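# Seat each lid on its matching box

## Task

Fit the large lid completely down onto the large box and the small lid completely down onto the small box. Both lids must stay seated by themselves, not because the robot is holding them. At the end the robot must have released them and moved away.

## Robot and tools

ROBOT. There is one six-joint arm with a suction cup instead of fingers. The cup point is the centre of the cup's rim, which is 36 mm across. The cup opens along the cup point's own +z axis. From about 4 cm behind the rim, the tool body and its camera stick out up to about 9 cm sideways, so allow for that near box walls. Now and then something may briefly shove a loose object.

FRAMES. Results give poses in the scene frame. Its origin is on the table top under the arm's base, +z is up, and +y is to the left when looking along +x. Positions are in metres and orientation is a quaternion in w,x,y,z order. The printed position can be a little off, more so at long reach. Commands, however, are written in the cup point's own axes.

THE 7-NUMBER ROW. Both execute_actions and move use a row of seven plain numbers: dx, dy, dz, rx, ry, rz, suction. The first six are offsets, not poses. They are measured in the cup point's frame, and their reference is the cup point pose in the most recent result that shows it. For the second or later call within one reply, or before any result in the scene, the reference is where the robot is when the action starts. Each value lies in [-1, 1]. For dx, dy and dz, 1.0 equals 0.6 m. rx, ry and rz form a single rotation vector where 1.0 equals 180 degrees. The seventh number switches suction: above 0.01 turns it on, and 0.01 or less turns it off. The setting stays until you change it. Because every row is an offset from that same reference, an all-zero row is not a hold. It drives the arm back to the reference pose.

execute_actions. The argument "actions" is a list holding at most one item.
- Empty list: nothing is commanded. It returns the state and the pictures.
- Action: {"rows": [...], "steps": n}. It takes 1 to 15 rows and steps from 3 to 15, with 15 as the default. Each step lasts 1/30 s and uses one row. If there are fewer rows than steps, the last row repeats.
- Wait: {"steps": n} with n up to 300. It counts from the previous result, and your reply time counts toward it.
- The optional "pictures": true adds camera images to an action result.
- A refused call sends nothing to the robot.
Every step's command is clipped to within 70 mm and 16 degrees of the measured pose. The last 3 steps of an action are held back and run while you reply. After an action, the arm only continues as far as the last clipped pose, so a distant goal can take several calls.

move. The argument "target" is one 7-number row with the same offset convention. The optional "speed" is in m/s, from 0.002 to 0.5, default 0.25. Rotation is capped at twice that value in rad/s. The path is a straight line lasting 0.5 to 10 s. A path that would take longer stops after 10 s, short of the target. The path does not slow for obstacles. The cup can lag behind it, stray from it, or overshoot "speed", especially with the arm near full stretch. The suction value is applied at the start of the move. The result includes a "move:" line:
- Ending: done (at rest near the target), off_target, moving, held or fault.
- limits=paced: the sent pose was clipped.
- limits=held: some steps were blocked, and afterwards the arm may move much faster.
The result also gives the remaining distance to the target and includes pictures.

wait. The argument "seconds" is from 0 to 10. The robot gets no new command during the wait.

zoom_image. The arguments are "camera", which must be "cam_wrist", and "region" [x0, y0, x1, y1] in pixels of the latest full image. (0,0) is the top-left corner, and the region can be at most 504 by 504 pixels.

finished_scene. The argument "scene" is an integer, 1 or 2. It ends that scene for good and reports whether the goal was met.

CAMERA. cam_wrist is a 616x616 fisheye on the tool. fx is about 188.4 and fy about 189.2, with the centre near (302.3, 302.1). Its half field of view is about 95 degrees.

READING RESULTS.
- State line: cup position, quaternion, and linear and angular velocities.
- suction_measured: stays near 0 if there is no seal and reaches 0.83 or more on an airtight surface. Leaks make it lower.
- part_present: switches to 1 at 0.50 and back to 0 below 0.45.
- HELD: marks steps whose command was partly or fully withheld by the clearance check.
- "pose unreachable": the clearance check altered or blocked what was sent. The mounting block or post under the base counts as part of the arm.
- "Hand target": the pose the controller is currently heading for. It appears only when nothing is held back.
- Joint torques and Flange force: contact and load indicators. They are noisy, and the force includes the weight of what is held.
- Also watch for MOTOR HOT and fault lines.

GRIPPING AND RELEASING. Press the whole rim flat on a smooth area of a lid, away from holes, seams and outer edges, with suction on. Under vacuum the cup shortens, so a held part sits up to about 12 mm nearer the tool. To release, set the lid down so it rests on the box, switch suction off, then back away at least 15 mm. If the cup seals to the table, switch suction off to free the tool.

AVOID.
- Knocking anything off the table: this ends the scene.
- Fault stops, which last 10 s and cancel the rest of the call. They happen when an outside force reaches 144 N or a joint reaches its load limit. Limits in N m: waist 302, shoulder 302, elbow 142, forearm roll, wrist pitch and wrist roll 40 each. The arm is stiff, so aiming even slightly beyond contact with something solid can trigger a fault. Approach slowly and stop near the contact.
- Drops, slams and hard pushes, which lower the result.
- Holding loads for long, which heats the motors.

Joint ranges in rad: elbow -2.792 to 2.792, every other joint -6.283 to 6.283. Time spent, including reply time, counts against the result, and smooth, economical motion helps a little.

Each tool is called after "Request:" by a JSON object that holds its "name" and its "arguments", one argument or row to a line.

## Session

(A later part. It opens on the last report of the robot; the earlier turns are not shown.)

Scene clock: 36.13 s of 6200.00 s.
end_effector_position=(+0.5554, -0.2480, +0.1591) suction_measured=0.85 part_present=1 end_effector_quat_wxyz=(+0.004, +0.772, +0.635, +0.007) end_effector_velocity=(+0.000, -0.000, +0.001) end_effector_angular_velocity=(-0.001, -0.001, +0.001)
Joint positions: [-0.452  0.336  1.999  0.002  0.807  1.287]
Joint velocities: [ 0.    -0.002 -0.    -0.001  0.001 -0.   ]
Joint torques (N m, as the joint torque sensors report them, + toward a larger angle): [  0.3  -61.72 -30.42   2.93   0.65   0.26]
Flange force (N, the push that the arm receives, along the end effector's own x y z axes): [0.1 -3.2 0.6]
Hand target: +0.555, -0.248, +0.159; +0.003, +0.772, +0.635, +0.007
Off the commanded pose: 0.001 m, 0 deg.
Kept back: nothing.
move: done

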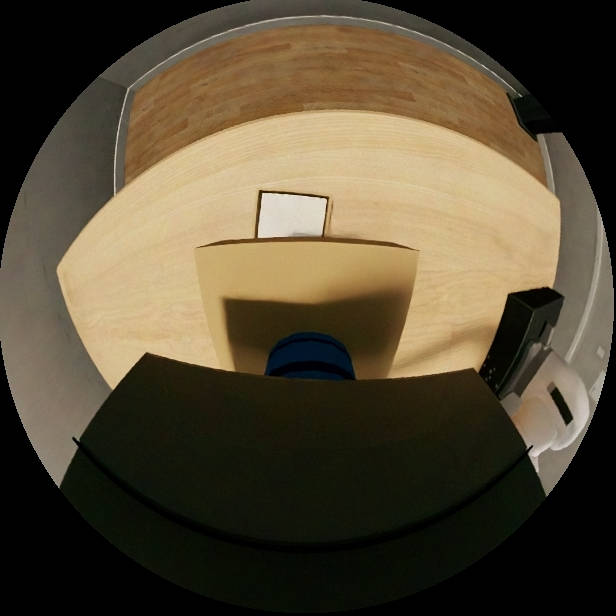

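Request:
{"name": "move", "arguments": {
  "target": [-0.042, 0.028, 0.1, 0, 0, 0.028, 1],
  "speed": 0.08
}}

Request:
{"name": "zoom_image", "arguments": {
  "camera": "cam_wrist",
  "region": [150, 120, 460, 280]
}}

Scene clock: 37.53 s of 6200.00 s.
end_effector_position=(+0.5680, -0.2758, +0.0992) suction_measured=0.85 part_present=1 end_effector_quat_wxyz=(+0.003, +0.800, +0.601, +0.007) end_effector_velocity=(-0.000, +0.000, +0.000) end_effector_angular_velocity=(+0.001, +0.000, -0.001)
Joint positions: [-0.483  0.44   1.987  0.003  0.715  1.344]
Joint velocities: [ 0.    -0.    -0.     0.001  0.001  0.001]
Joint torques (N m, as the joint torque sensors report them, + toward a larger angle): [  0.38 -70.1  -27.87   2.58   0.37   0.19]
Flange force (N, the push that the arm receives, along the end effector's own x y z axes): [-0.1 -1.7 1.8]
Hand target: +0.568, -0.276, +0.099; +0.003, +0.800, +0.601, +0.007
Off the commanded pose: 0.000 m, 0 deg.
Kept back: nothing.
move: done

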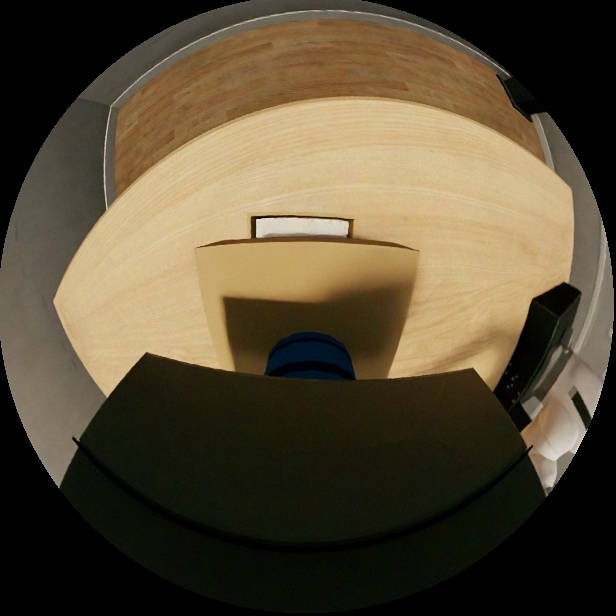

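Region (150, 120, 460, 280) of cam_wrist's 616x616 image, scaled by 1.626, with more detail than that image has; it fills the top 260 rows of this view, and the rest is white.

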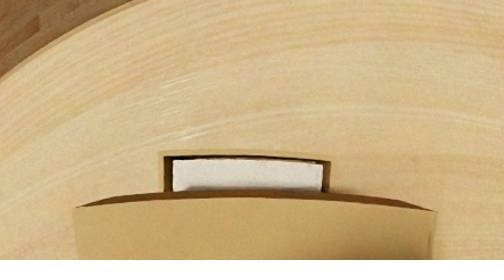

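Request:
{"name": "move", "arguments": {
  "target": [-0.033, 0.005, 0.057, 0, 0, 0.005, 1],
  "speed": 0.04
}}

Request:
{"name": "move", "arguments": {
  "target": [0, 0, 0.035, 0, 0, 0, 1],
  "speed": 0.015
}}

Scene clock: 39.90 s of 6200.00 s.
end_effector_position=(+0.5660, -0.2956, +0.0649) suction_measured=0.85 part_present=1 end_effector_quat_wxyz=(+0.003, +0.804, +0.594, +0.007) end_effector_velocity=(+0.000, -0.000, +0.001) end_effector_angular_velocity=(-0.001, -0.002, -0.001)
Joint positions: [-0.512  0.494  1.986  0.003  0.661  1.331]
Joint velocities: [ 0.    -0.002  0.     0.    -0.001  0.001]
Joint torques (N m, as the joint torque sensors report them, + toward a larger angle): [  0.98 -73.34 -25.97   2.47   0.37   0.18]
Flange force (N, the push that the arm receives, along the end effector's own x y z axes): [-0.5 -2.0 0.8]
Hand target: +0.566, -0.296, +0.065; +0.003, +0.804, +0.594, +0.007
Off the commanded pose: 0.000 m, 0 deg.
Kept back: nothing.
move: done

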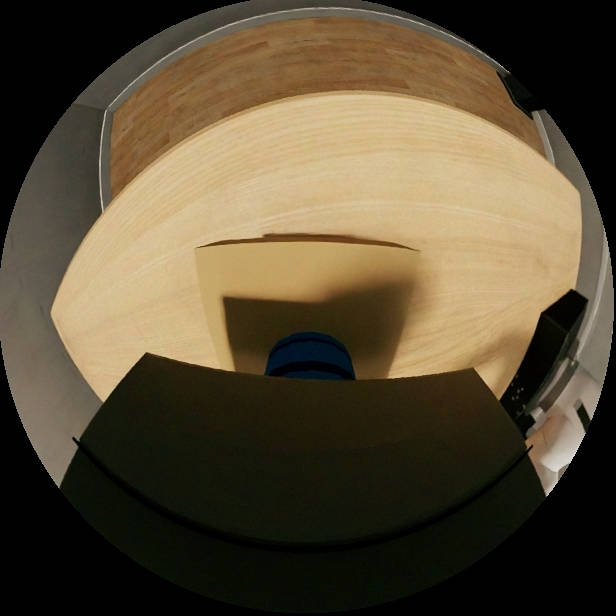

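Scene clock: 50.97 s of 6200.00 s.
end_effector_position=(+0.5657, -0.2957, +0.0532) suction_measured=0.85 part_present=1 end_effector_quat_wxyz=(+0.003, +0.804, +0.594, +0.007) end_effector_velocity=(-0.000, +0.000, -0.000) end_effector_angular_velocity=(+0.000, +0.000, +0.001)
Joint positions: [-0.512  0.51   1.991  0.002  0.641  1.331]
Joint velocities: [ 0.001  0.     0.001 -0.    -0.001 -0.   ]
Joint torques (N m, as the joint torque sensors report them, + toward a larger angle): [  3.97 -50.29 -18.62   3.29  -1.7    0.15]
Flange force (N, the push that the arm receives, along the end effector's own x y z axes): [-3.7 -12.0 -37.0]
Hand target: +0.566, -0.296, +0.053; +0.003, +0.804, +0.594, +0.007
Off the commanded pose: 0.009 m, 0 deg.
FORCE FAULT: contact force on the arm reached its limit, and the arm stopped for 10 seconds. The contact can be on any part of the arm, not only on its tool. The arm's remaining commands of this call were not run. The arm holds still and accepts commands again. Move the arm away from the contact; if what it grips holds it there, let go first. Pushing or pulling that hard again can fault the arm again.
Kept back: nothing.
move: fault

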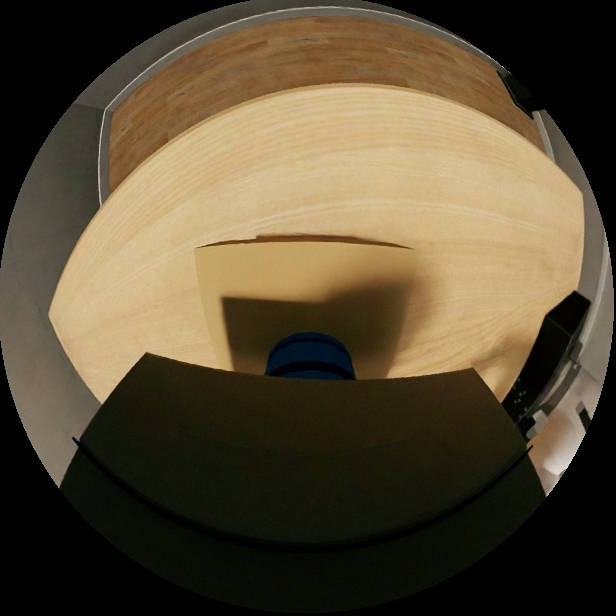

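Collided. Back up and look.

Request:
{"name": "move", "arguments": {
  "target": [0.025, 0, -0.05, 0, 0, 0, 1],
  "speed": 0.04
}}

Request:
{"name": "zoom_image", "arguments": {
  "camera": "cam_wrist",
  "region": [150, 120, 460, 280]
}}

Scene clock: 52.30 s of 6200.00 s.
end_effector_position=(+0.5697, -0.2814, +0.0833) suction_measured=0.85 part_present=1 end_effector_quat_wxyz=(+0.003, +0.804, +0.594, +0.007) end_effector_velocity=(-0.000, +0.001, +0.000) end_effector_angular_velocity=(+0.001, +0.001, +0.000)
Joint positions: [-0.49   0.466  1.986  0.002  0.69   1.354]
Joint velocities: [ 0.001 -0.    -0.     0.     0.002  0.001]
Joint torques (N m, as the joint torque sensors report them, + toward a larger angle): [  0.56 -70.23 -27.45   2.43   0.31   0.23]
Flange force (N, the push that the arm receives, along the end effector's own x y z axes): [-0.2 -3.9 0.2]
Hand target: +0.570, -0.281, +0.083; +0.003, +0.804, +0.594, +0.007
Off the commanded pose: 0.000 m, 0 deg.
Kept back: nothing.
move: done

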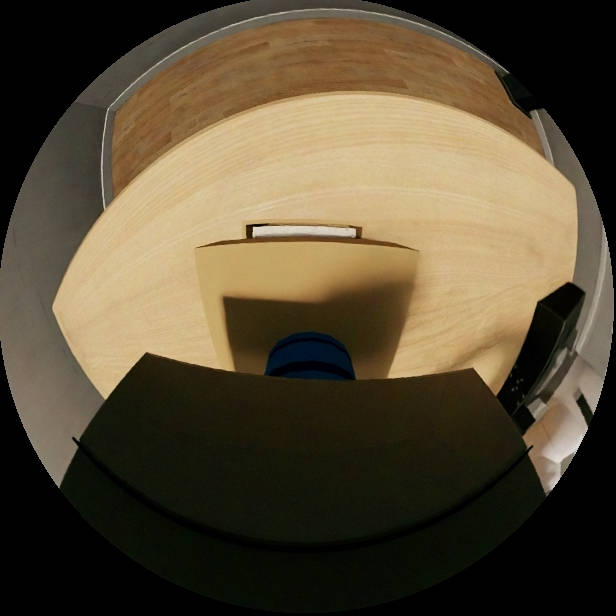

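Region (150, 120, 460, 280) of cam_wrist's 616x616 image, scaled by 1.626, with more detail than that image has; it fills the top 260 rows of this view, and the rest is white.

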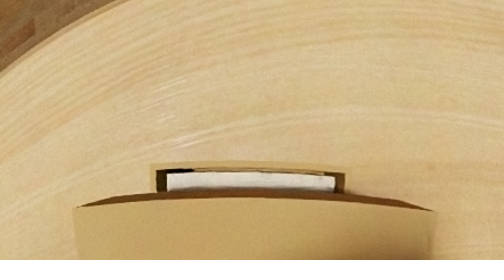

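Request:
{"name": "move", "arguments": {
  "target": [-0.0165, 0, 0.04, 0, 0, 0, 1],
  "speed": 0.03
}}

Request:
{"name": "move", "arguments": {
  "target": [0, 0, 0.007, 0, 0, 0, 1],
  "speed": 0.01
}}

Request:
{"name": "zoom_image", "arguments": {
  "camera": "cam_wrist",
  "region": [150, 120, 460, 280]
}}

Scene clock: 53.67 s of 6200.00 s.
end_effector_position=(+0.5671, -0.2908, +0.0592) suction_measured=0.85 part_present=1 end_effector_quat_wxyz=(+0.003, +0.804, +0.594, +0.007) end_effector_velocity=(-0.000, +0.001, -0.001) end_effector_angular_velocity=(+0.001, +0.002, +0.001)
Joint positions: [-0.505  0.501  1.991  0.002  0.65   1.338]
Joint velocities: [ 0.001  0.002  0.    -0.     0.001 -0.   ]
Joint torques (N m, as the joint torque sensors report them, + toward a larger angle): [  0.31 -73.13 -26.02   2.32   0.46   0.2 ]
Flange force (N, the push that the arm receives, along the end effector's own x y z axes): [0.1 -2.4 2.0]
Hand target: +0.567, -0.291, +0.059; +0.003, +0.804, +0.594, +0.007
Off the commanded pose: 0.000 m, 0 deg.
Kept back: nothing.
move: done

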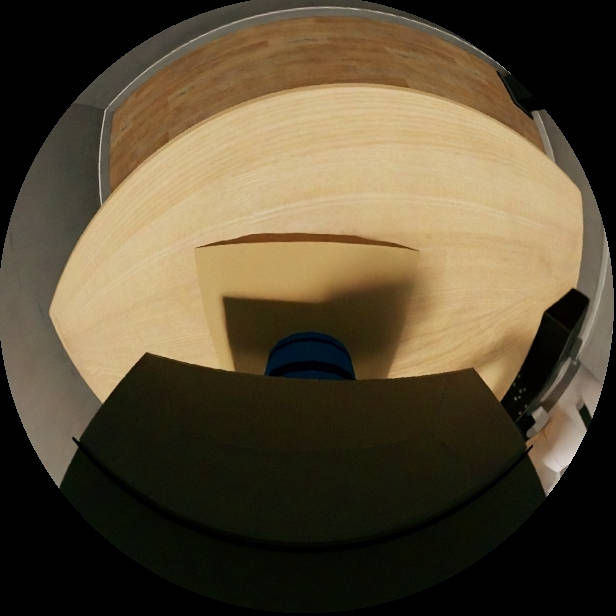

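Scene clock: 54.37 s of 6200.00 s.
end_effector_position=(+0.5672, -0.2908, +0.0550) suction_measured=0.85 part_present=1 end_effector_quat_wxyz=(+0.003, +0.804, +0.594, +0.007) end_effector_velocity=(+0.000, -0.000, -0.000) end_effector_angular_velocity=(-0.001, -0.001, +0.000)
Joint positions: [-0.505  0.507  1.992  0.002  0.643  1.338]
Joint velocities: [ 0.     0.    -0.    -0.001 -0.002  0.   ]
Joint torques (N m, as the joint torque sensors report them, + toward a larger angle): [  0.74 -72.72 -25.66   2.34   0.48   0.11]
Flange force (N, the push that the arm receives, along the end effector's own x y z axes): [-0.4 -3.2 0.5]
Hand target: +0.567, -0.291, +0.055; +0.003, +0.804, +0.594, +0.007
Off the commanded pose: 0.000 m, 0 deg.
Kept back: nothing.
move: done

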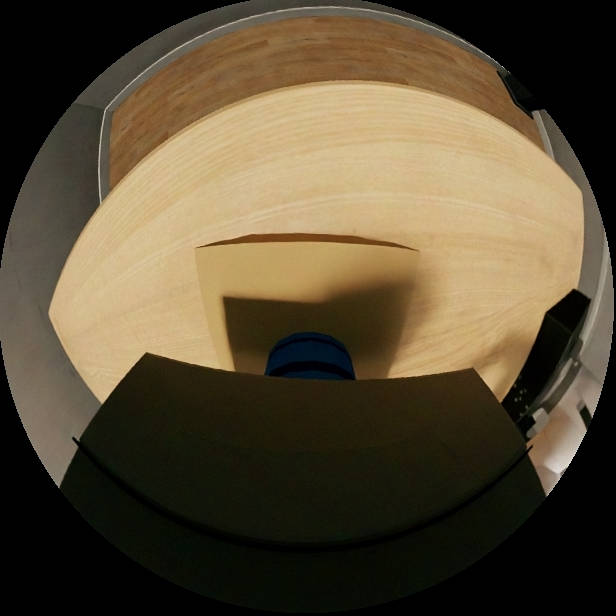

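Region (150, 120, 460, 280) of cam_wrist's 616x616 image, scaled by 1.626, with more detail than that image has; it fills the top 260 rows of this view, and the rest is white.

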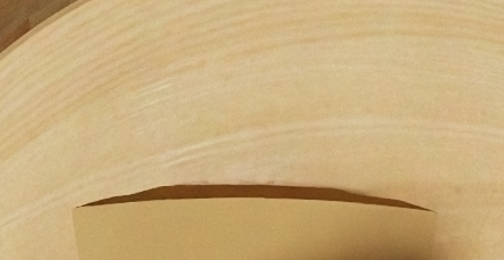

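Request:
{"name": "move", "arguments": {
  "target": [0, 0, 0.004, 0, 0, 0, 1],
  "speed": 0.005
}}

Scene clock: 55.30 s of 6200.00 s.
end_effector_position=(+0.5672, -0.2908, +0.0528) suction_measured=0.85 part_present=1 end_effector_quat_wxyz=(+0.003, +0.804, +0.594, +0.007) end_effector_velocity=(-0.000, -0.001, -0.000) end_effector_angular_velocity=(-0.001, -0.000, -0.002)
Joint positions: [-0.505  0.51   1.993  0.002  0.639  1.338]
Joint velocities: [-0.001  0.     0.    -0.001 -0.001  0.002]
Joint torques (N m, as the joint torque sensors report them, + toward a larger angle): [ -1.18 -22.88 -15.51   2.1   -6.01   0.18]
Flange force (N, the push that the arm receives, along the end effector's own x y z axes): [6.8 -28.6 -84.5]
Hand target: +0.567, -0.291, +0.053; +0.003, +0.804, +0.594, +0.007
Off the commanded pose: 0.000 m, 0 deg.
Kept back: nothing.
move: done

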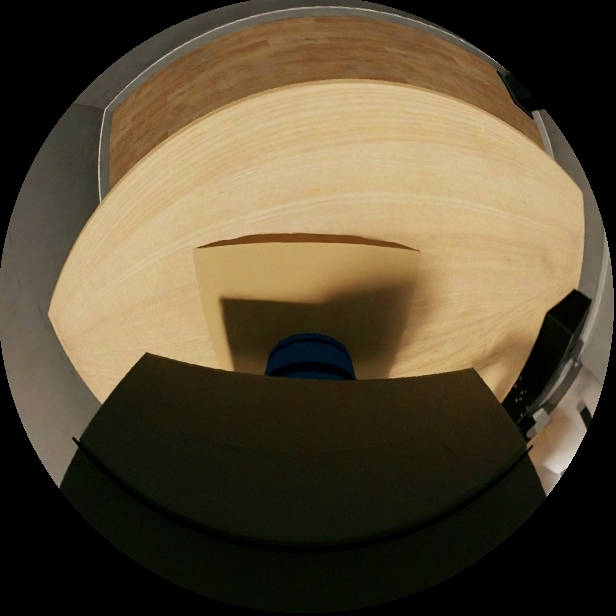

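Request:
{"name": "move", "arguments": {
  "target": [-0.004, 0, -0.008, 0, 0, 0, 1],
  "speed": 0.01
}}

Request:
{"name": "move", "arguments": {
  "target": [0, 0, 0.0065, 0, 0, 0, 1],
  "speed": 0.005
}}

Scene clock: 56.30 s of 6200.00 s.
end_effector_position=(+0.5665, -0.2931, +0.0575) suction_measured=0.85 part_present=1 end_effector_quat_wxyz=(+0.003, +0.804, +0.594, +0.007) end_effector_velocity=(-0.000, -0.000, +0.000) end_effector_angular_velocity=(-0.000, +0.001, +0.001)
Joint positions: [-0.508  0.504  1.99   0.002  0.648  1.335]
Joint velocities: [-0.    -0.    -0.    -0.001  0.001 -0.   ]
Joint torques (N m, as the joint torque sensors report them, + toward a larger angle): [  1.43 -74.3  -26.28   2.27   0.52   0.17]
Flange force (N, the push that the arm receives, along the end effector's own x y z axes): [-1.2 -2.8 3.0]
Hand target: +0.566, -0.293, +0.058; +0.003, +0.804, +0.594, +0.007
Off the commanded pose: 0.000 m, 0 deg.
Kept back: nothing.
move: done

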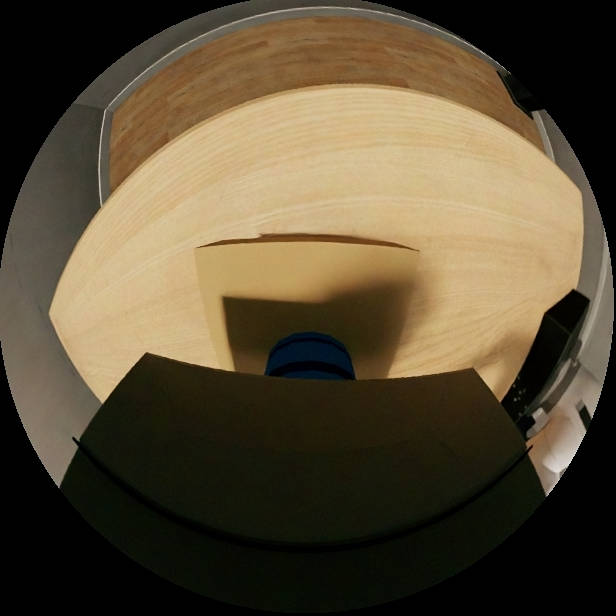

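Scene clock: 57.30 s of 6200.00 s.
end_effector_position=(+0.5665, -0.2931, +0.0537) suction_measured=0.85 part_present=1 end_effector_quat_wxyz=(+0.003, +0.804, +0.594, +0.007) end_effector_velocity=(+0.001, -0.000, +0.001) end_effector_angular_velocity=(-0.001, -0.002, +0.000)
Joint positions: [-0.508  0.509  1.991  0.002  0.641  1.335]
Joint velocities: [-0.    -0.002 -0.    -0.    -0.001 -0.   ]
Joint torques (N m, as the joint torque sensors report them, + toward a larger angle): [  2.94 -59.71 -22.37   2.63  -0.88   0.26]
Flange force (N, the push that the arm receives, along the end effector's own x y z axes): [-2.7 -10.3 -22.0]
Hand target: +0.567, -0.293, +0.054; +0.003, +0.804, +0.594, +0.007
Off the commanded pose: 0.000 m, 0 deg.
Kept back: nothing.
move: done

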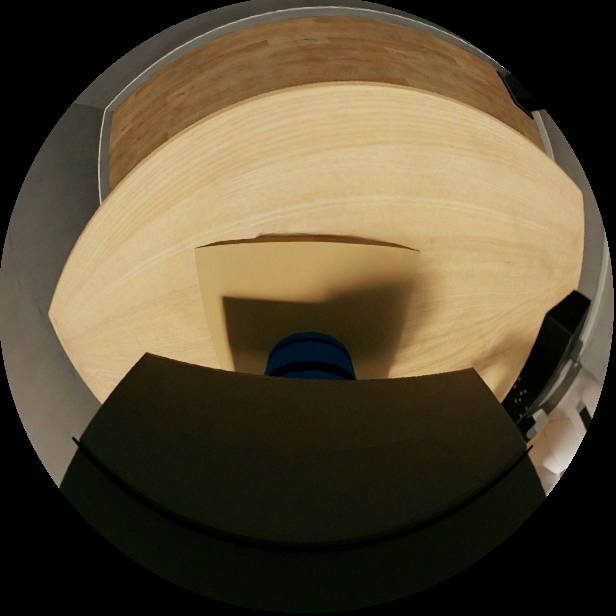

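Request:
{"name": "move", "arguments": {
  "target": [-0.002, 0.003, -0.007, 0, 0, 0.011, 1],
  "speed": 0.01
}}

Request:
{"name": "zoom_image", "arguments": {
  "camera": "cam_wrist",
  "region": [150, 120, 460, 280]
}}

Request:
{"name": "move", "arguments": {
  "target": [0, 0, 0.007, 0, 0, 0, 1],
  "speed": 0.005
}}

Scene clock: 59.47 s of 6200.00 s.
end_effector_position=(+0.5679, -0.2948, +0.0579) suction_measured=0.85 part_present=1 end_effector_quat_wxyz=(+0.003, +0.814, +0.580, +0.007) end_effector_velocity=(+0.000, -0.001, +0.001) end_effector_angular_velocity=(-0.001, -0.001, -0.002)
Joint positions: [-0.51   0.505  1.986  0.002  0.65   1.368]
Joint velocities: [-0.001 -0.002 -0.    -0.001  0.001  0.002]
Joint torques (N m, as the joint torque sensors report them, + toward a larger angle): [  0.36 -74.58 -25.81   2.4    0.44   0.25]
Flange force (N, the push that the arm receives, along the end effector's own x y z axes): [-0.5 -1.3 2.4]
Hand target: +0.568, -0.295, +0.058; +0.003, +0.814, +0.580, +0.007
Off the commanded pose: 0.000 m, 0 deg.
Kept back: nothing.
move: done

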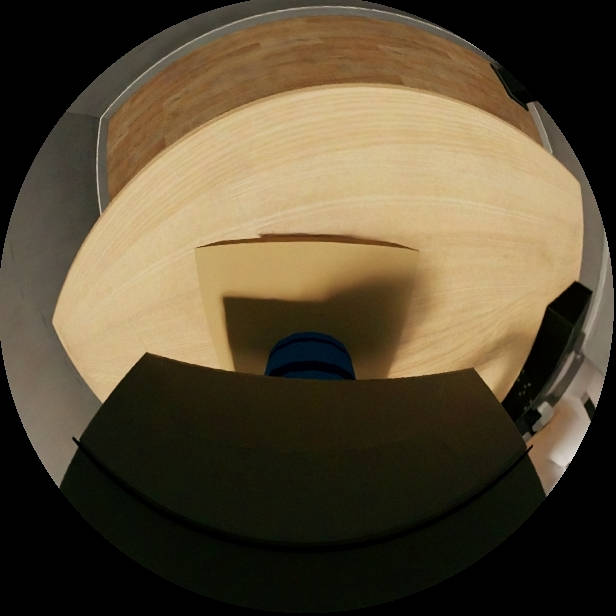

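Region (150, 120, 460, 280) of cam_wrist's 616x616 image, scaled by 1.626, with more detail than that image has; it fills the top 260 rows of this view, and the rest is white.

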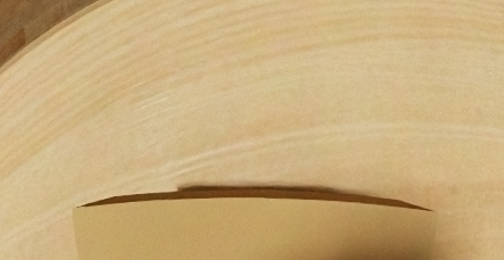

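Scene clock: 60.53 s of 6200.00 s.
end_effector_position=(+0.5679, -0.2948, +0.0538) suction_measured=0.85 part_present=1 end_effector_quat_wxyz=(+0.003, +0.814, +0.580, +0.007) end_effector_velocity=(+0.000, +0.000, +0.000) end_effector_angular_velocity=(-0.000, -0.001, +0.002)
Joint positions: [-0.51   0.511  1.987  0.002  0.643  1.368]
Joint velocities: [ 0.    -0.    -0.     0.    -0.    -0.002]
Joint torques (N m, as the joint torque sensors report them, + toward a larger angle): [  2.51 -62.1  -22.59   2.61  -0.65   0.27]
Flange force (N, the push that the arm receives, along the end effector's own x y z axes): [-2.7 -8.2 -18.0]
Hand target: +0.568, -0.295, +0.054; +0.003, +0.814, +0.580, +0.007
Off the commanded pose: 0.000 m, 0 deg.
Kept back: nothing.
move: done

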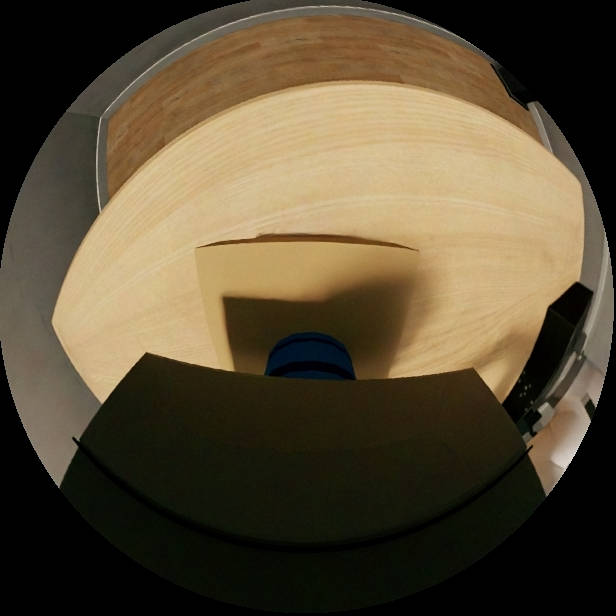

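Request:
{"name": "move", "arguments": {
  "target": [0.1, 0, -0.05, 0, 0, 0, 1],
  "speed": 0.05
}}

Request:
{"name": "zoom_image", "arguments": {
  "camera": "cam_wrist",
  "region": [150, 100, 460, 280]
}}

Scene clock: 62.37 s of 6200.00 s.
end_effector_position=(+0.5869, -0.2381, +0.0842) suction_measured=0.85 part_present=1 end_effector_quat_wxyz=(+0.003, +0.814, +0.580, +0.007) end_effector_velocity=(+0.000, -0.000, +0.001) end_effector_angular_velocity=(-0.002, -0.000, +0.001)
Joint positions: [-0.416  0.463  1.989  0.002  0.689  1.462]
Joint velocities: [ 0.    -0.001 -0.001 -0.002  0.     0.   ]
Joint torques (N m, as the joint torque sensors report them, + toward a larger angle): [  0.78 -70.9  -27.21   2.58   0.47   0.3 ]
Flange force (N, the push that the arm receives, along the end effector's own x y z axes): [-1.3 -2.4 1.9]
Hand target: +0.587, -0.238, +0.084; +0.003, +0.814, +0.580, +0.007
Off the commanded pose: 0.000 m, 0 deg.
Kept back: nothing.
move: done

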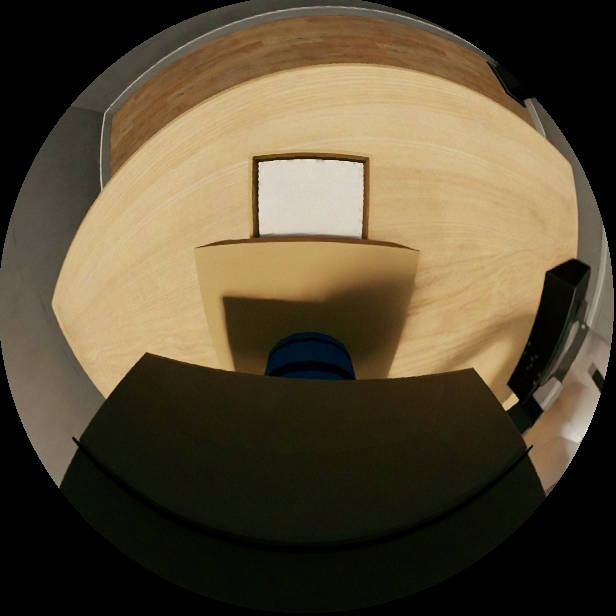

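Region (150, 100, 460, 280) of cam_wrist's 616x616 image, scaled by 1.626, with more detail than that image has; it fills the top 293 rows of this view, and the rest is white.

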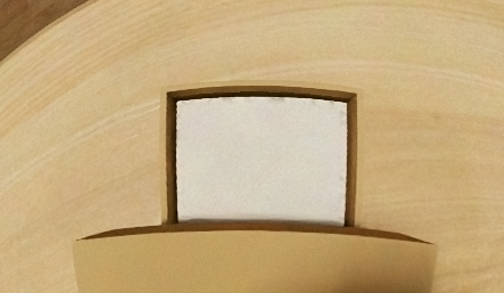

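Request:
{"name": "move", "arguments": {
  "target": [-0.1, -0.004, 0.043, 0, 0, 0, 1],
  "speed": 0.04
}}

Request:
{"name": "move", "arguments": {
  "target": [0, 0, 0.0075, 0, 0, 0, 1],
  "speed": 0.005
}}

Scene clock: 64.50 s of 6200.00 s.
end_effector_position=(+0.5656, -0.2940, +0.0579) suction_measured=0.85 part_present=1 end_effector_quat_wxyz=(+0.003, +0.814, +0.580, +0.007) end_effector_velocity=(-0.000, -0.001, -0.000) end_effector_angular_velocity=(+0.000, -0.000, -0.001)
Joint positions: [-0.51   0.503  1.991  0.002  0.648  1.367]
Joint velocities: [-0.001  0.    -0.     0.    -0.    -0.001]
Joint torques (N m, as the joint torque sensors report them, + toward a larger angle): [  1.15 -73.5  -25.74   2.32   0.42   0.2 ]
Flange force (N, the push that the arm receives, along the end effector's own x y z axes): [-1.7 -2.0 2.0]
Hand target: +0.566, -0.294, +0.058; +0.003, +0.814, +0.580, +0.007
Off the commanded pose: 0.000 m, 0 deg.
Kept back: nothing.
move: done

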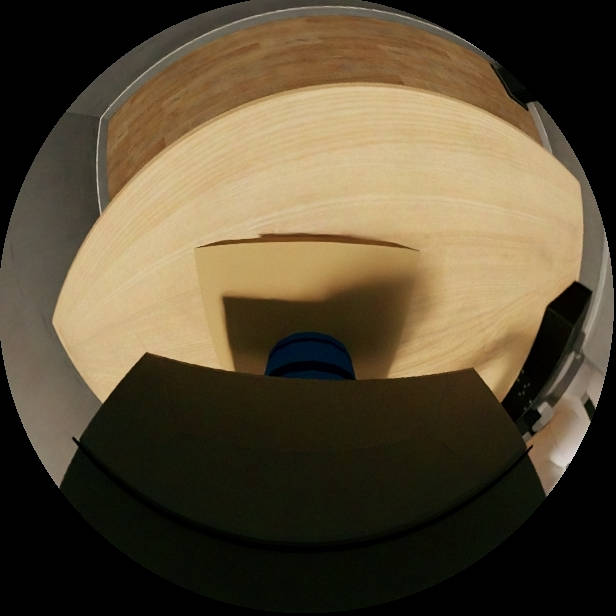

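Scene clock: 65.63 s of 6200.00 s.
end_effector_position=(+0.5657, -0.2940, +0.0535) suction_measured=0.85 part_present=1 end_effector_quat_wxyz=(+0.003, +0.814, +0.580, +0.007) end_effector_velocity=(-0.000, -0.000, -0.001) end_effector_angular_velocity=(+0.000, +0.001, +0.000)
Joint positions: [-0.51   0.509  1.992  0.002  0.64   1.367]
Joint velocities: [-0.     0.001  0.    -0.    -0.001 -0.   ]
Joint torques (N m, as the joint torque sensors report them, + toward a larger angle): [  4.8  -53.72 -20.68   3.    -1.78   0.28]
Flange force (N, the push that the arm receives, along the end effector's own x y z axes): [-5.9 -12.5 -31.6]
Hand target: +0.566, -0.294, +0.053; +0.003, +0.814, +0.580, +0.007
Off the commanded pose: 0.000 m, 0 deg.
Kept back: nothing.
move: done

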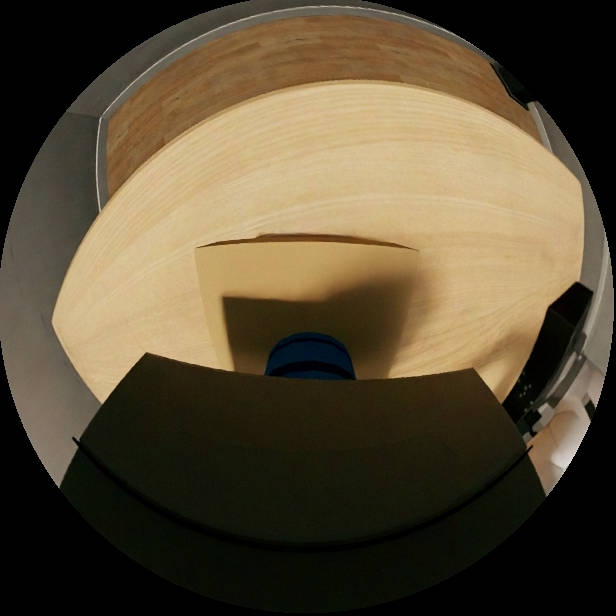

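Request:
{"name": "move", "arguments": {
  "target": [0.0035, 0, -0.006, 0, 0, 0, 1],
  "speed": 0.01
}}

Request:
{"name": "move", "arguments": {
  "target": [0, 0, 0.006, 0, 0, 0, 1],
  "speed": 0.005
}}

Scene clock: 66.57 s of 6200.00 s.
end_effector_position=(+0.5662, -0.2920, +0.0571) suction_measured=0.85 part_present=1 end_effector_quat_wxyz=(+0.003, +0.814, +0.580, +0.007) end_effector_velocity=(+0.000, -0.000, +0.000) end_effector_angular_velocity=(-0.000, -0.001, -0.000)
Joint positions: [-0.507  0.503  1.992  0.002  0.646  1.371]
Joint velocities: [-0.001 -0.    -0.     0.001  0.    -0.001]
Joint torques (N m, as the joint torque sensors report them, + toward a larger angle): [  0.56 -72.62 -25.61   2.4    0.56   0.19]
Flange force (N, the push that the arm receives, along the end effector's own x y z axes): [-0.3 -2.8 1.1]
Hand target: +0.566, -0.292, +0.057; +0.003, +0.814, +0.580, +0.007
Off the commanded pose: 0.000 m, 0 deg.
Kept back: nothing.
move: done

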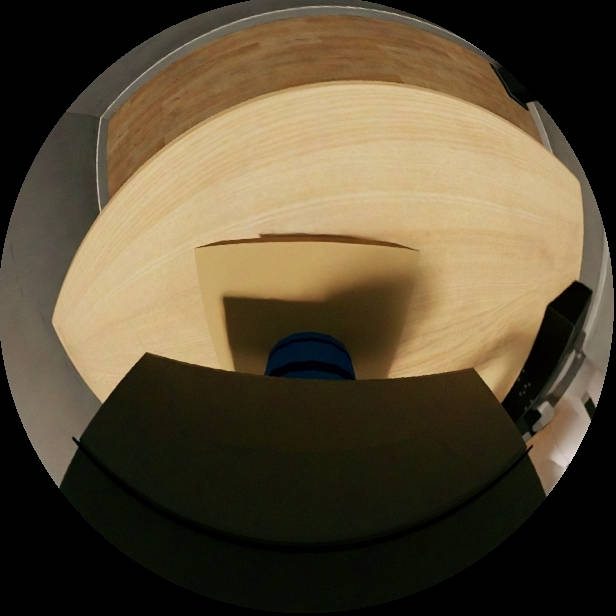

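Scene clock: 67.50 s of 6200.00 s.
end_effector_position=(+0.5663, -0.2920, +0.0535) suction_measured=0.85 part_present=1 end_effector_quat_wxyz=(+0.003, +0.814, +0.580, +0.007) end_effector_velocity=(-0.000, -0.000, -0.001) end_effector_angular_velocity=(+0.001, +0.001, -0.001)
Joint positions: [-0.507  0.508  1.993  0.002  0.64   1.371]
Joint velocities: [-0.001  0.001 -0.     0.002 -0.    -0.002]
Joint torques (N m, as the joint torque sensors report them, + toward a larger angle): [  1.06 -69.78 -24.93   2.17   0.27   0.21]
Flange force (N, the push that the arm receives, along the end effector's own x y z axes): [-1.0 -4.8 -3.8]
Hand target: +0.566, -0.292, +0.053; +0.003, +0.814, +0.580, +0.007
Off the commanded pose: 0.000 m, 0 deg.
Kept back: nothing.
move: done

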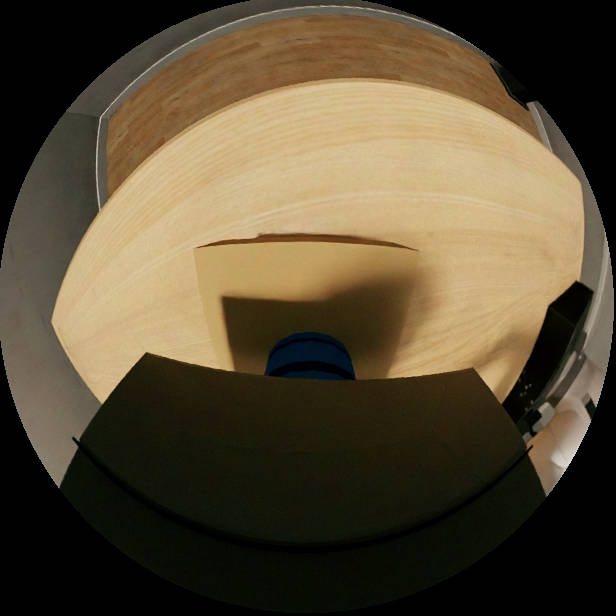

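Request:
{"name": "move", "arguments": {
  "target": [0, 0, 0.002, 0, 0, 0, 1],
  "speed": 0.004
}}

Scene clock: 68.43 s of 6200.00 s.
end_effector_position=(+0.5663, -0.2920, +0.0523) suction_measured=0.85 part_present=1 end_effector_quat_wxyz=(+0.003, +0.814, +0.580, +0.007) end_effector_velocity=(-0.000, +0.000, -0.000) end_effector_angular_velocity=(-0.000, +0.000, +0.001)
Joint positions: [-0.507  0.51   1.993  0.002  0.638  1.371]
Joint velocities: [ 0.    -0.     0.    -0.     0.    -0.001]
Joint torques (N m, as the joint torque sensors report them, + toward a larger angle): [ -0.07 -67.21 -23.56   1.99   0.22   0.27]
Flange force (N, the push that the arm receives, along the end effector's own x y z axes): [1.1 -4.7 -8.5]
Hand target: +0.566, -0.292, +0.052; +0.003, +0.814, +0.580, +0.007
Off the commanded pose: 0.000 m, 0 deg.
Kept back: nothing.
move: done

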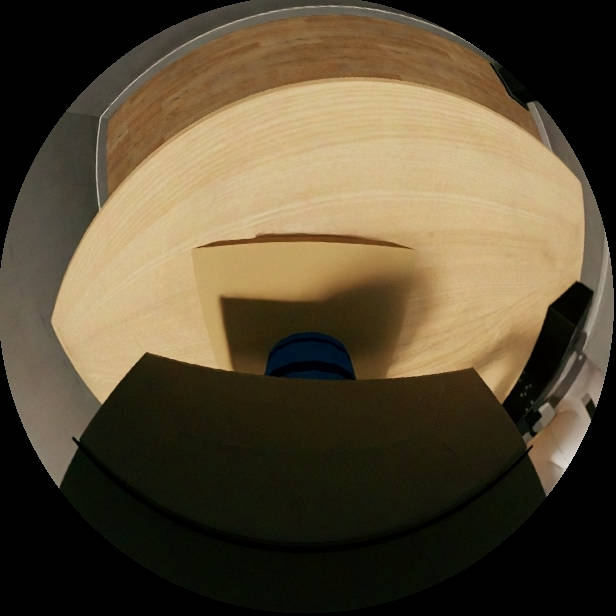

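Request:
{"name": "move", "arguments": {
  "target": [0, 0.0022, -0.007, 0, 0, 0, 1],
  "speed": 0.01
}}

Request:
{"name": "move", "arguments": {
  "target": [0, 0, 0.008, 0, 0, 0, 1],
  "speed": 0.005
}}

Scene clock: 69.37 s of 6200.00 s.
end_effector_position=(+0.5675, -0.2925, +0.0565) suction_measured=0.85 part_present=1 end_effector_quat_wxyz=(+0.003, +0.814, +0.580, +0.007) end_effector_velocity=(+0.001, +0.000, +0.000) end_effector_angular_velocity=(-0.000, -0.002, -0.001)
Joint positions: [-0.507  0.506  1.989  0.002  0.646  1.371]
Joint velocities: [ 0.    -0.001 -0.     0.001 -0.001 -0.   ]
Joint torques (N m, as the joint torque sensors report them, + toward a larger angle): [  1.71 -73.44 -25.97   2.4    0.41   0.07]
Flange force (N, the push that the arm receives, along the end effector's own x y z axes): [-1.6 -2.9 1.8]
Hand target: +0.568, -0.292, +0.057; +0.003, +0.814, +0.580, +0.007
Off the commanded pose: 0.000 m, 0 deg.
Kept back: nothing.
move: done

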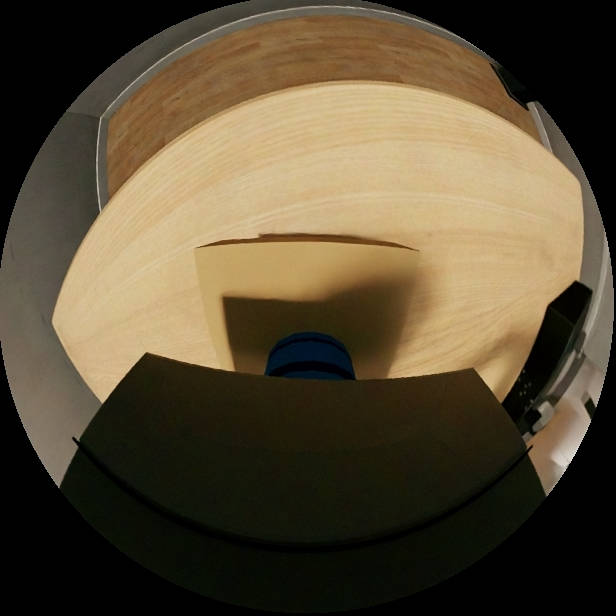

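Scene clock: 70.53 s of 6200.00 s.
end_effector_position=(+0.5676, -0.2924, +0.0517) suction_measured=0.85 part_present=1 end_effector_quat_wxyz=(+0.003, +0.814, +0.580, +0.007) end_effector_velocity=(-0.001, -0.000, -0.002) end_effector_angular_velocity=(+0.002, +0.004, -0.000)
Joint positions: [-0.507  0.512  1.991  0.002  0.638  1.371]
Joint velocities: [-0.001  0.003  0.    -0.     0.002 -0.   ]
Joint torques (N m, as the joint torque sensors report them, + toward a larger angle): [ -1.43 -66.66 -23.09   2.02   0.27   0.25]
Flange force (N, the push that the arm receives, along the end effector's own x y z axes): [2.8 -4.0 -9.0]
Hand target: +0.568, -0.292, +0.052; +0.003, +0.814, +0.580, +0.007
Off the commanded pose: 0.000 m, 0 deg.
Kept back: nothing.
move: done

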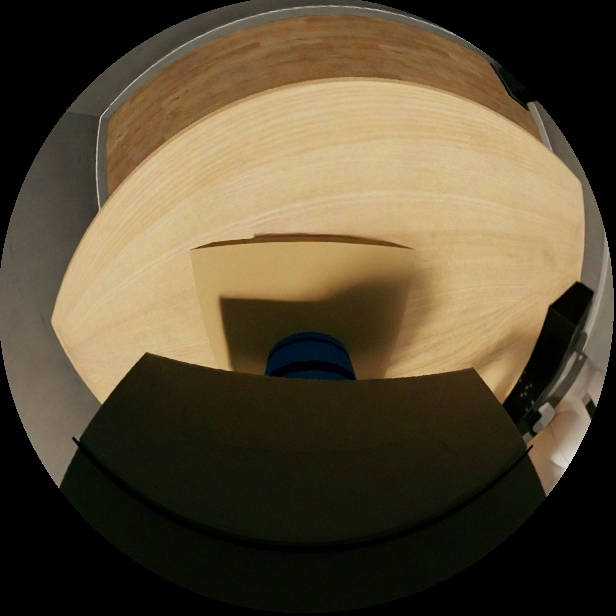

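Request:
{"name": "move", "arguments": {
  "target": [-0.001, 0.001, -0.008, 0, 0, 0.006, 1],
  "speed": 0.01
}}

Request:
{"name": "move", "arguments": {
  "target": [0, 0, 0.008, 0, 0, 0, 1],
  "speed": 0.005
}}

Scene clock: 71.93 s of 6200.00 s.
end_effector_position=(+0.5679, -0.2932, +0.0565) suction_measured=0.85 part_present=1 end_effector_quat_wxyz=(+0.003, +0.820, +0.572, +0.007) end_effector_velocity=(-0.000, +0.001, +0.000) end_effector_angular_velocity=(+0.001, +0.002, +0.001)
Joint positions: [-0.507  0.506  1.988  0.002  0.647  1.389]
Joint velocities: [ 0.001 -0.    -0.    -0.     0.003 -0.   ]
Joint torques (N m, as the joint torque sensors report them, + toward a larger angle): [  0.57 -73.55 -26.35   2.44   0.42   0.18]
Flange force (N, the push that the arm receives, along the end effector's own x y z axes): [-0.1 -3.6 1.2]
Hand target: +0.568, -0.293, +0.057; +0.003, +0.820, +0.572, +0.007
Off the commanded pose: 0.000 m, 0 deg.
Kept back: nothing.
move: done

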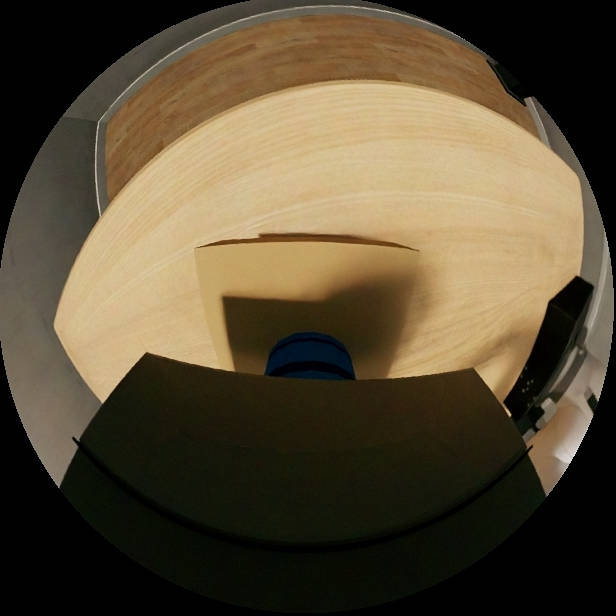

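Scene clock: 73.10 s of 6200.00 s.
end_effector_position=(+0.5680, -0.2932, +0.0517) suction_measured=0.85 part_present=1 end_effector_quat_wxyz=(+0.003, +0.820, +0.572, +0.007) end_effector_velocity=(+0.000, +0.000, +0.000) end_effector_angular_velocity=(+0.001, -0.000, -0.001)
Joint positions: [-0.507  0.513  1.989  0.002  0.639  1.389]
Joint velocities: [ 0.    -0.     0.     0.001  0.     0.   ]
Joint torques (N m, as the joint torque sensors report them, + toward a larger angle): [ -1.49 -62.3  -23.09   1.8   -0.44   0.3 ]
Flange force (N, the push that the arm receives, along the end effector's own x y z axes): [3.6 -8.1 -17.0]
Hand target: +0.568, -0.293, +0.052; +0.003, +0.820, +0.572, +0.007
Off the commanded pose: 0.000 m, 0 deg.
Kept back: nothing.
move: done

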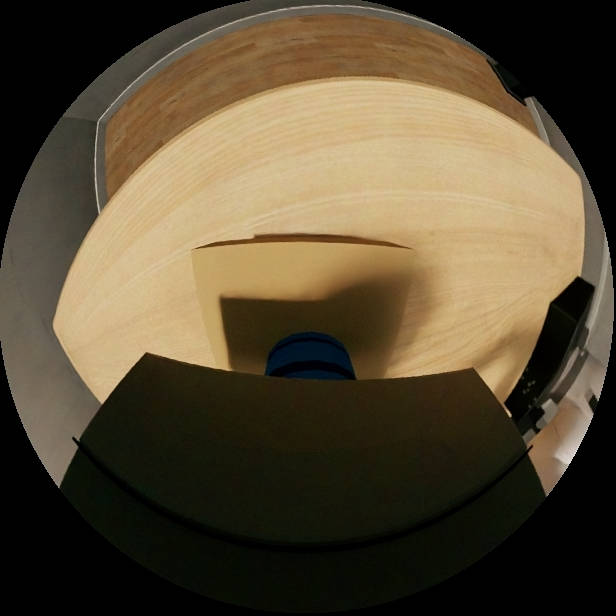

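Request:
{"name": "move", "arguments": {
  "target": [-0.0025, 0, -0.001, 0, 0, 0, 1],
  "speed": 0.004
}}

Scene clock: 74.03 s of 6200.00 s.
end_effector_position=(+0.5674, -0.2946, +0.0523) suction_measured=0.85 part_present=1 end_effector_quat_wxyz=(+0.003, +0.820, +0.572, +0.007) end_effector_velocity=(+0.000, -0.000, -0.001) end_effector_angular_velocity=(+0.000, -0.001, -0.002)
Joint positions: [-0.51   0.513  1.989  0.002  0.64   1.387]
Joint velocities: [-0.001  0.001 -0.     0.001 -0.001  0.   ]
Joint torques (N m, as the joint torque sensors report them, + toward a larger angle): [ -1.18 -68.05 -22.63   1.91   0.72   0.26]
Flange force (N, the push that the arm receives, along the end effector's own x y z axes): [2.1 -1.9 -6.1]
Hand target: +0.567, -0.295, +0.052; +0.003, +0.820, +0.572, +0.007
Off the commanded pose: 0.000 m, 0 deg.
Kept back: nothing.
move: done

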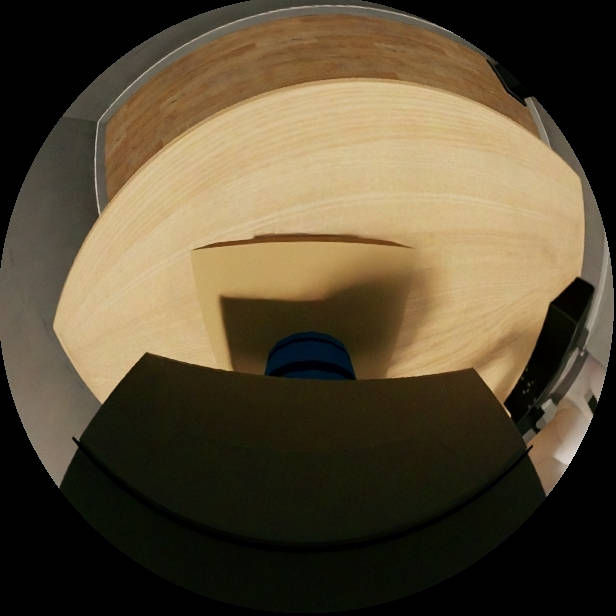

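Request:
{"name": "move", "arguments": {
  "target": [0, 0.0025, 0, 0, 0, 0, 1],
  "speed": 0.004
}}

Scene clock: 74.97 s of 6200.00 s.
end_effector_position=(+0.5688, -0.2951, +0.0523) suction_measured=0.85 part_present=1 end_effector_quat_wxyz=(+0.003, +0.820, +0.572, +0.007) end_effector_velocity=(-0.000, -0.001, -0.000) end_effector_angular_velocity=(+0.000, +0.000, -0.001)
Joint positions: [-0.509  0.514  1.986  0.002  0.642  1.387]
Joint velocities: [-0.001  0.001 -0.    -0.     0.     0.   ]
Joint torques (N m, as the joint torque sensors report them, + toward a larger angle): [ -0.73 -63.46 -23.3    2.19  -0.47   0.45]
Flange force (N, the push that the arm receives, along the end effector's own x y z axes): [1.7 -7.7 -15.8]
Hand target: +0.569, -0.295, +0.052; +0.003, +0.820, +0.572, +0.007
Off the commanded pose: 0.000 m, 0 deg.
Kept back: nothing.
move: done

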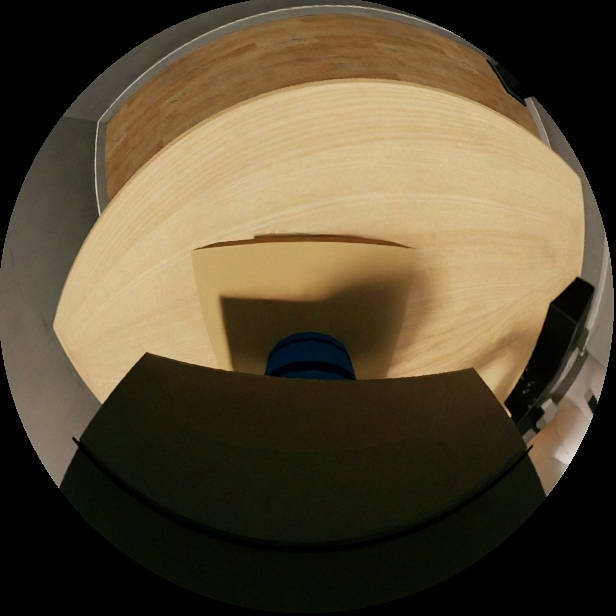

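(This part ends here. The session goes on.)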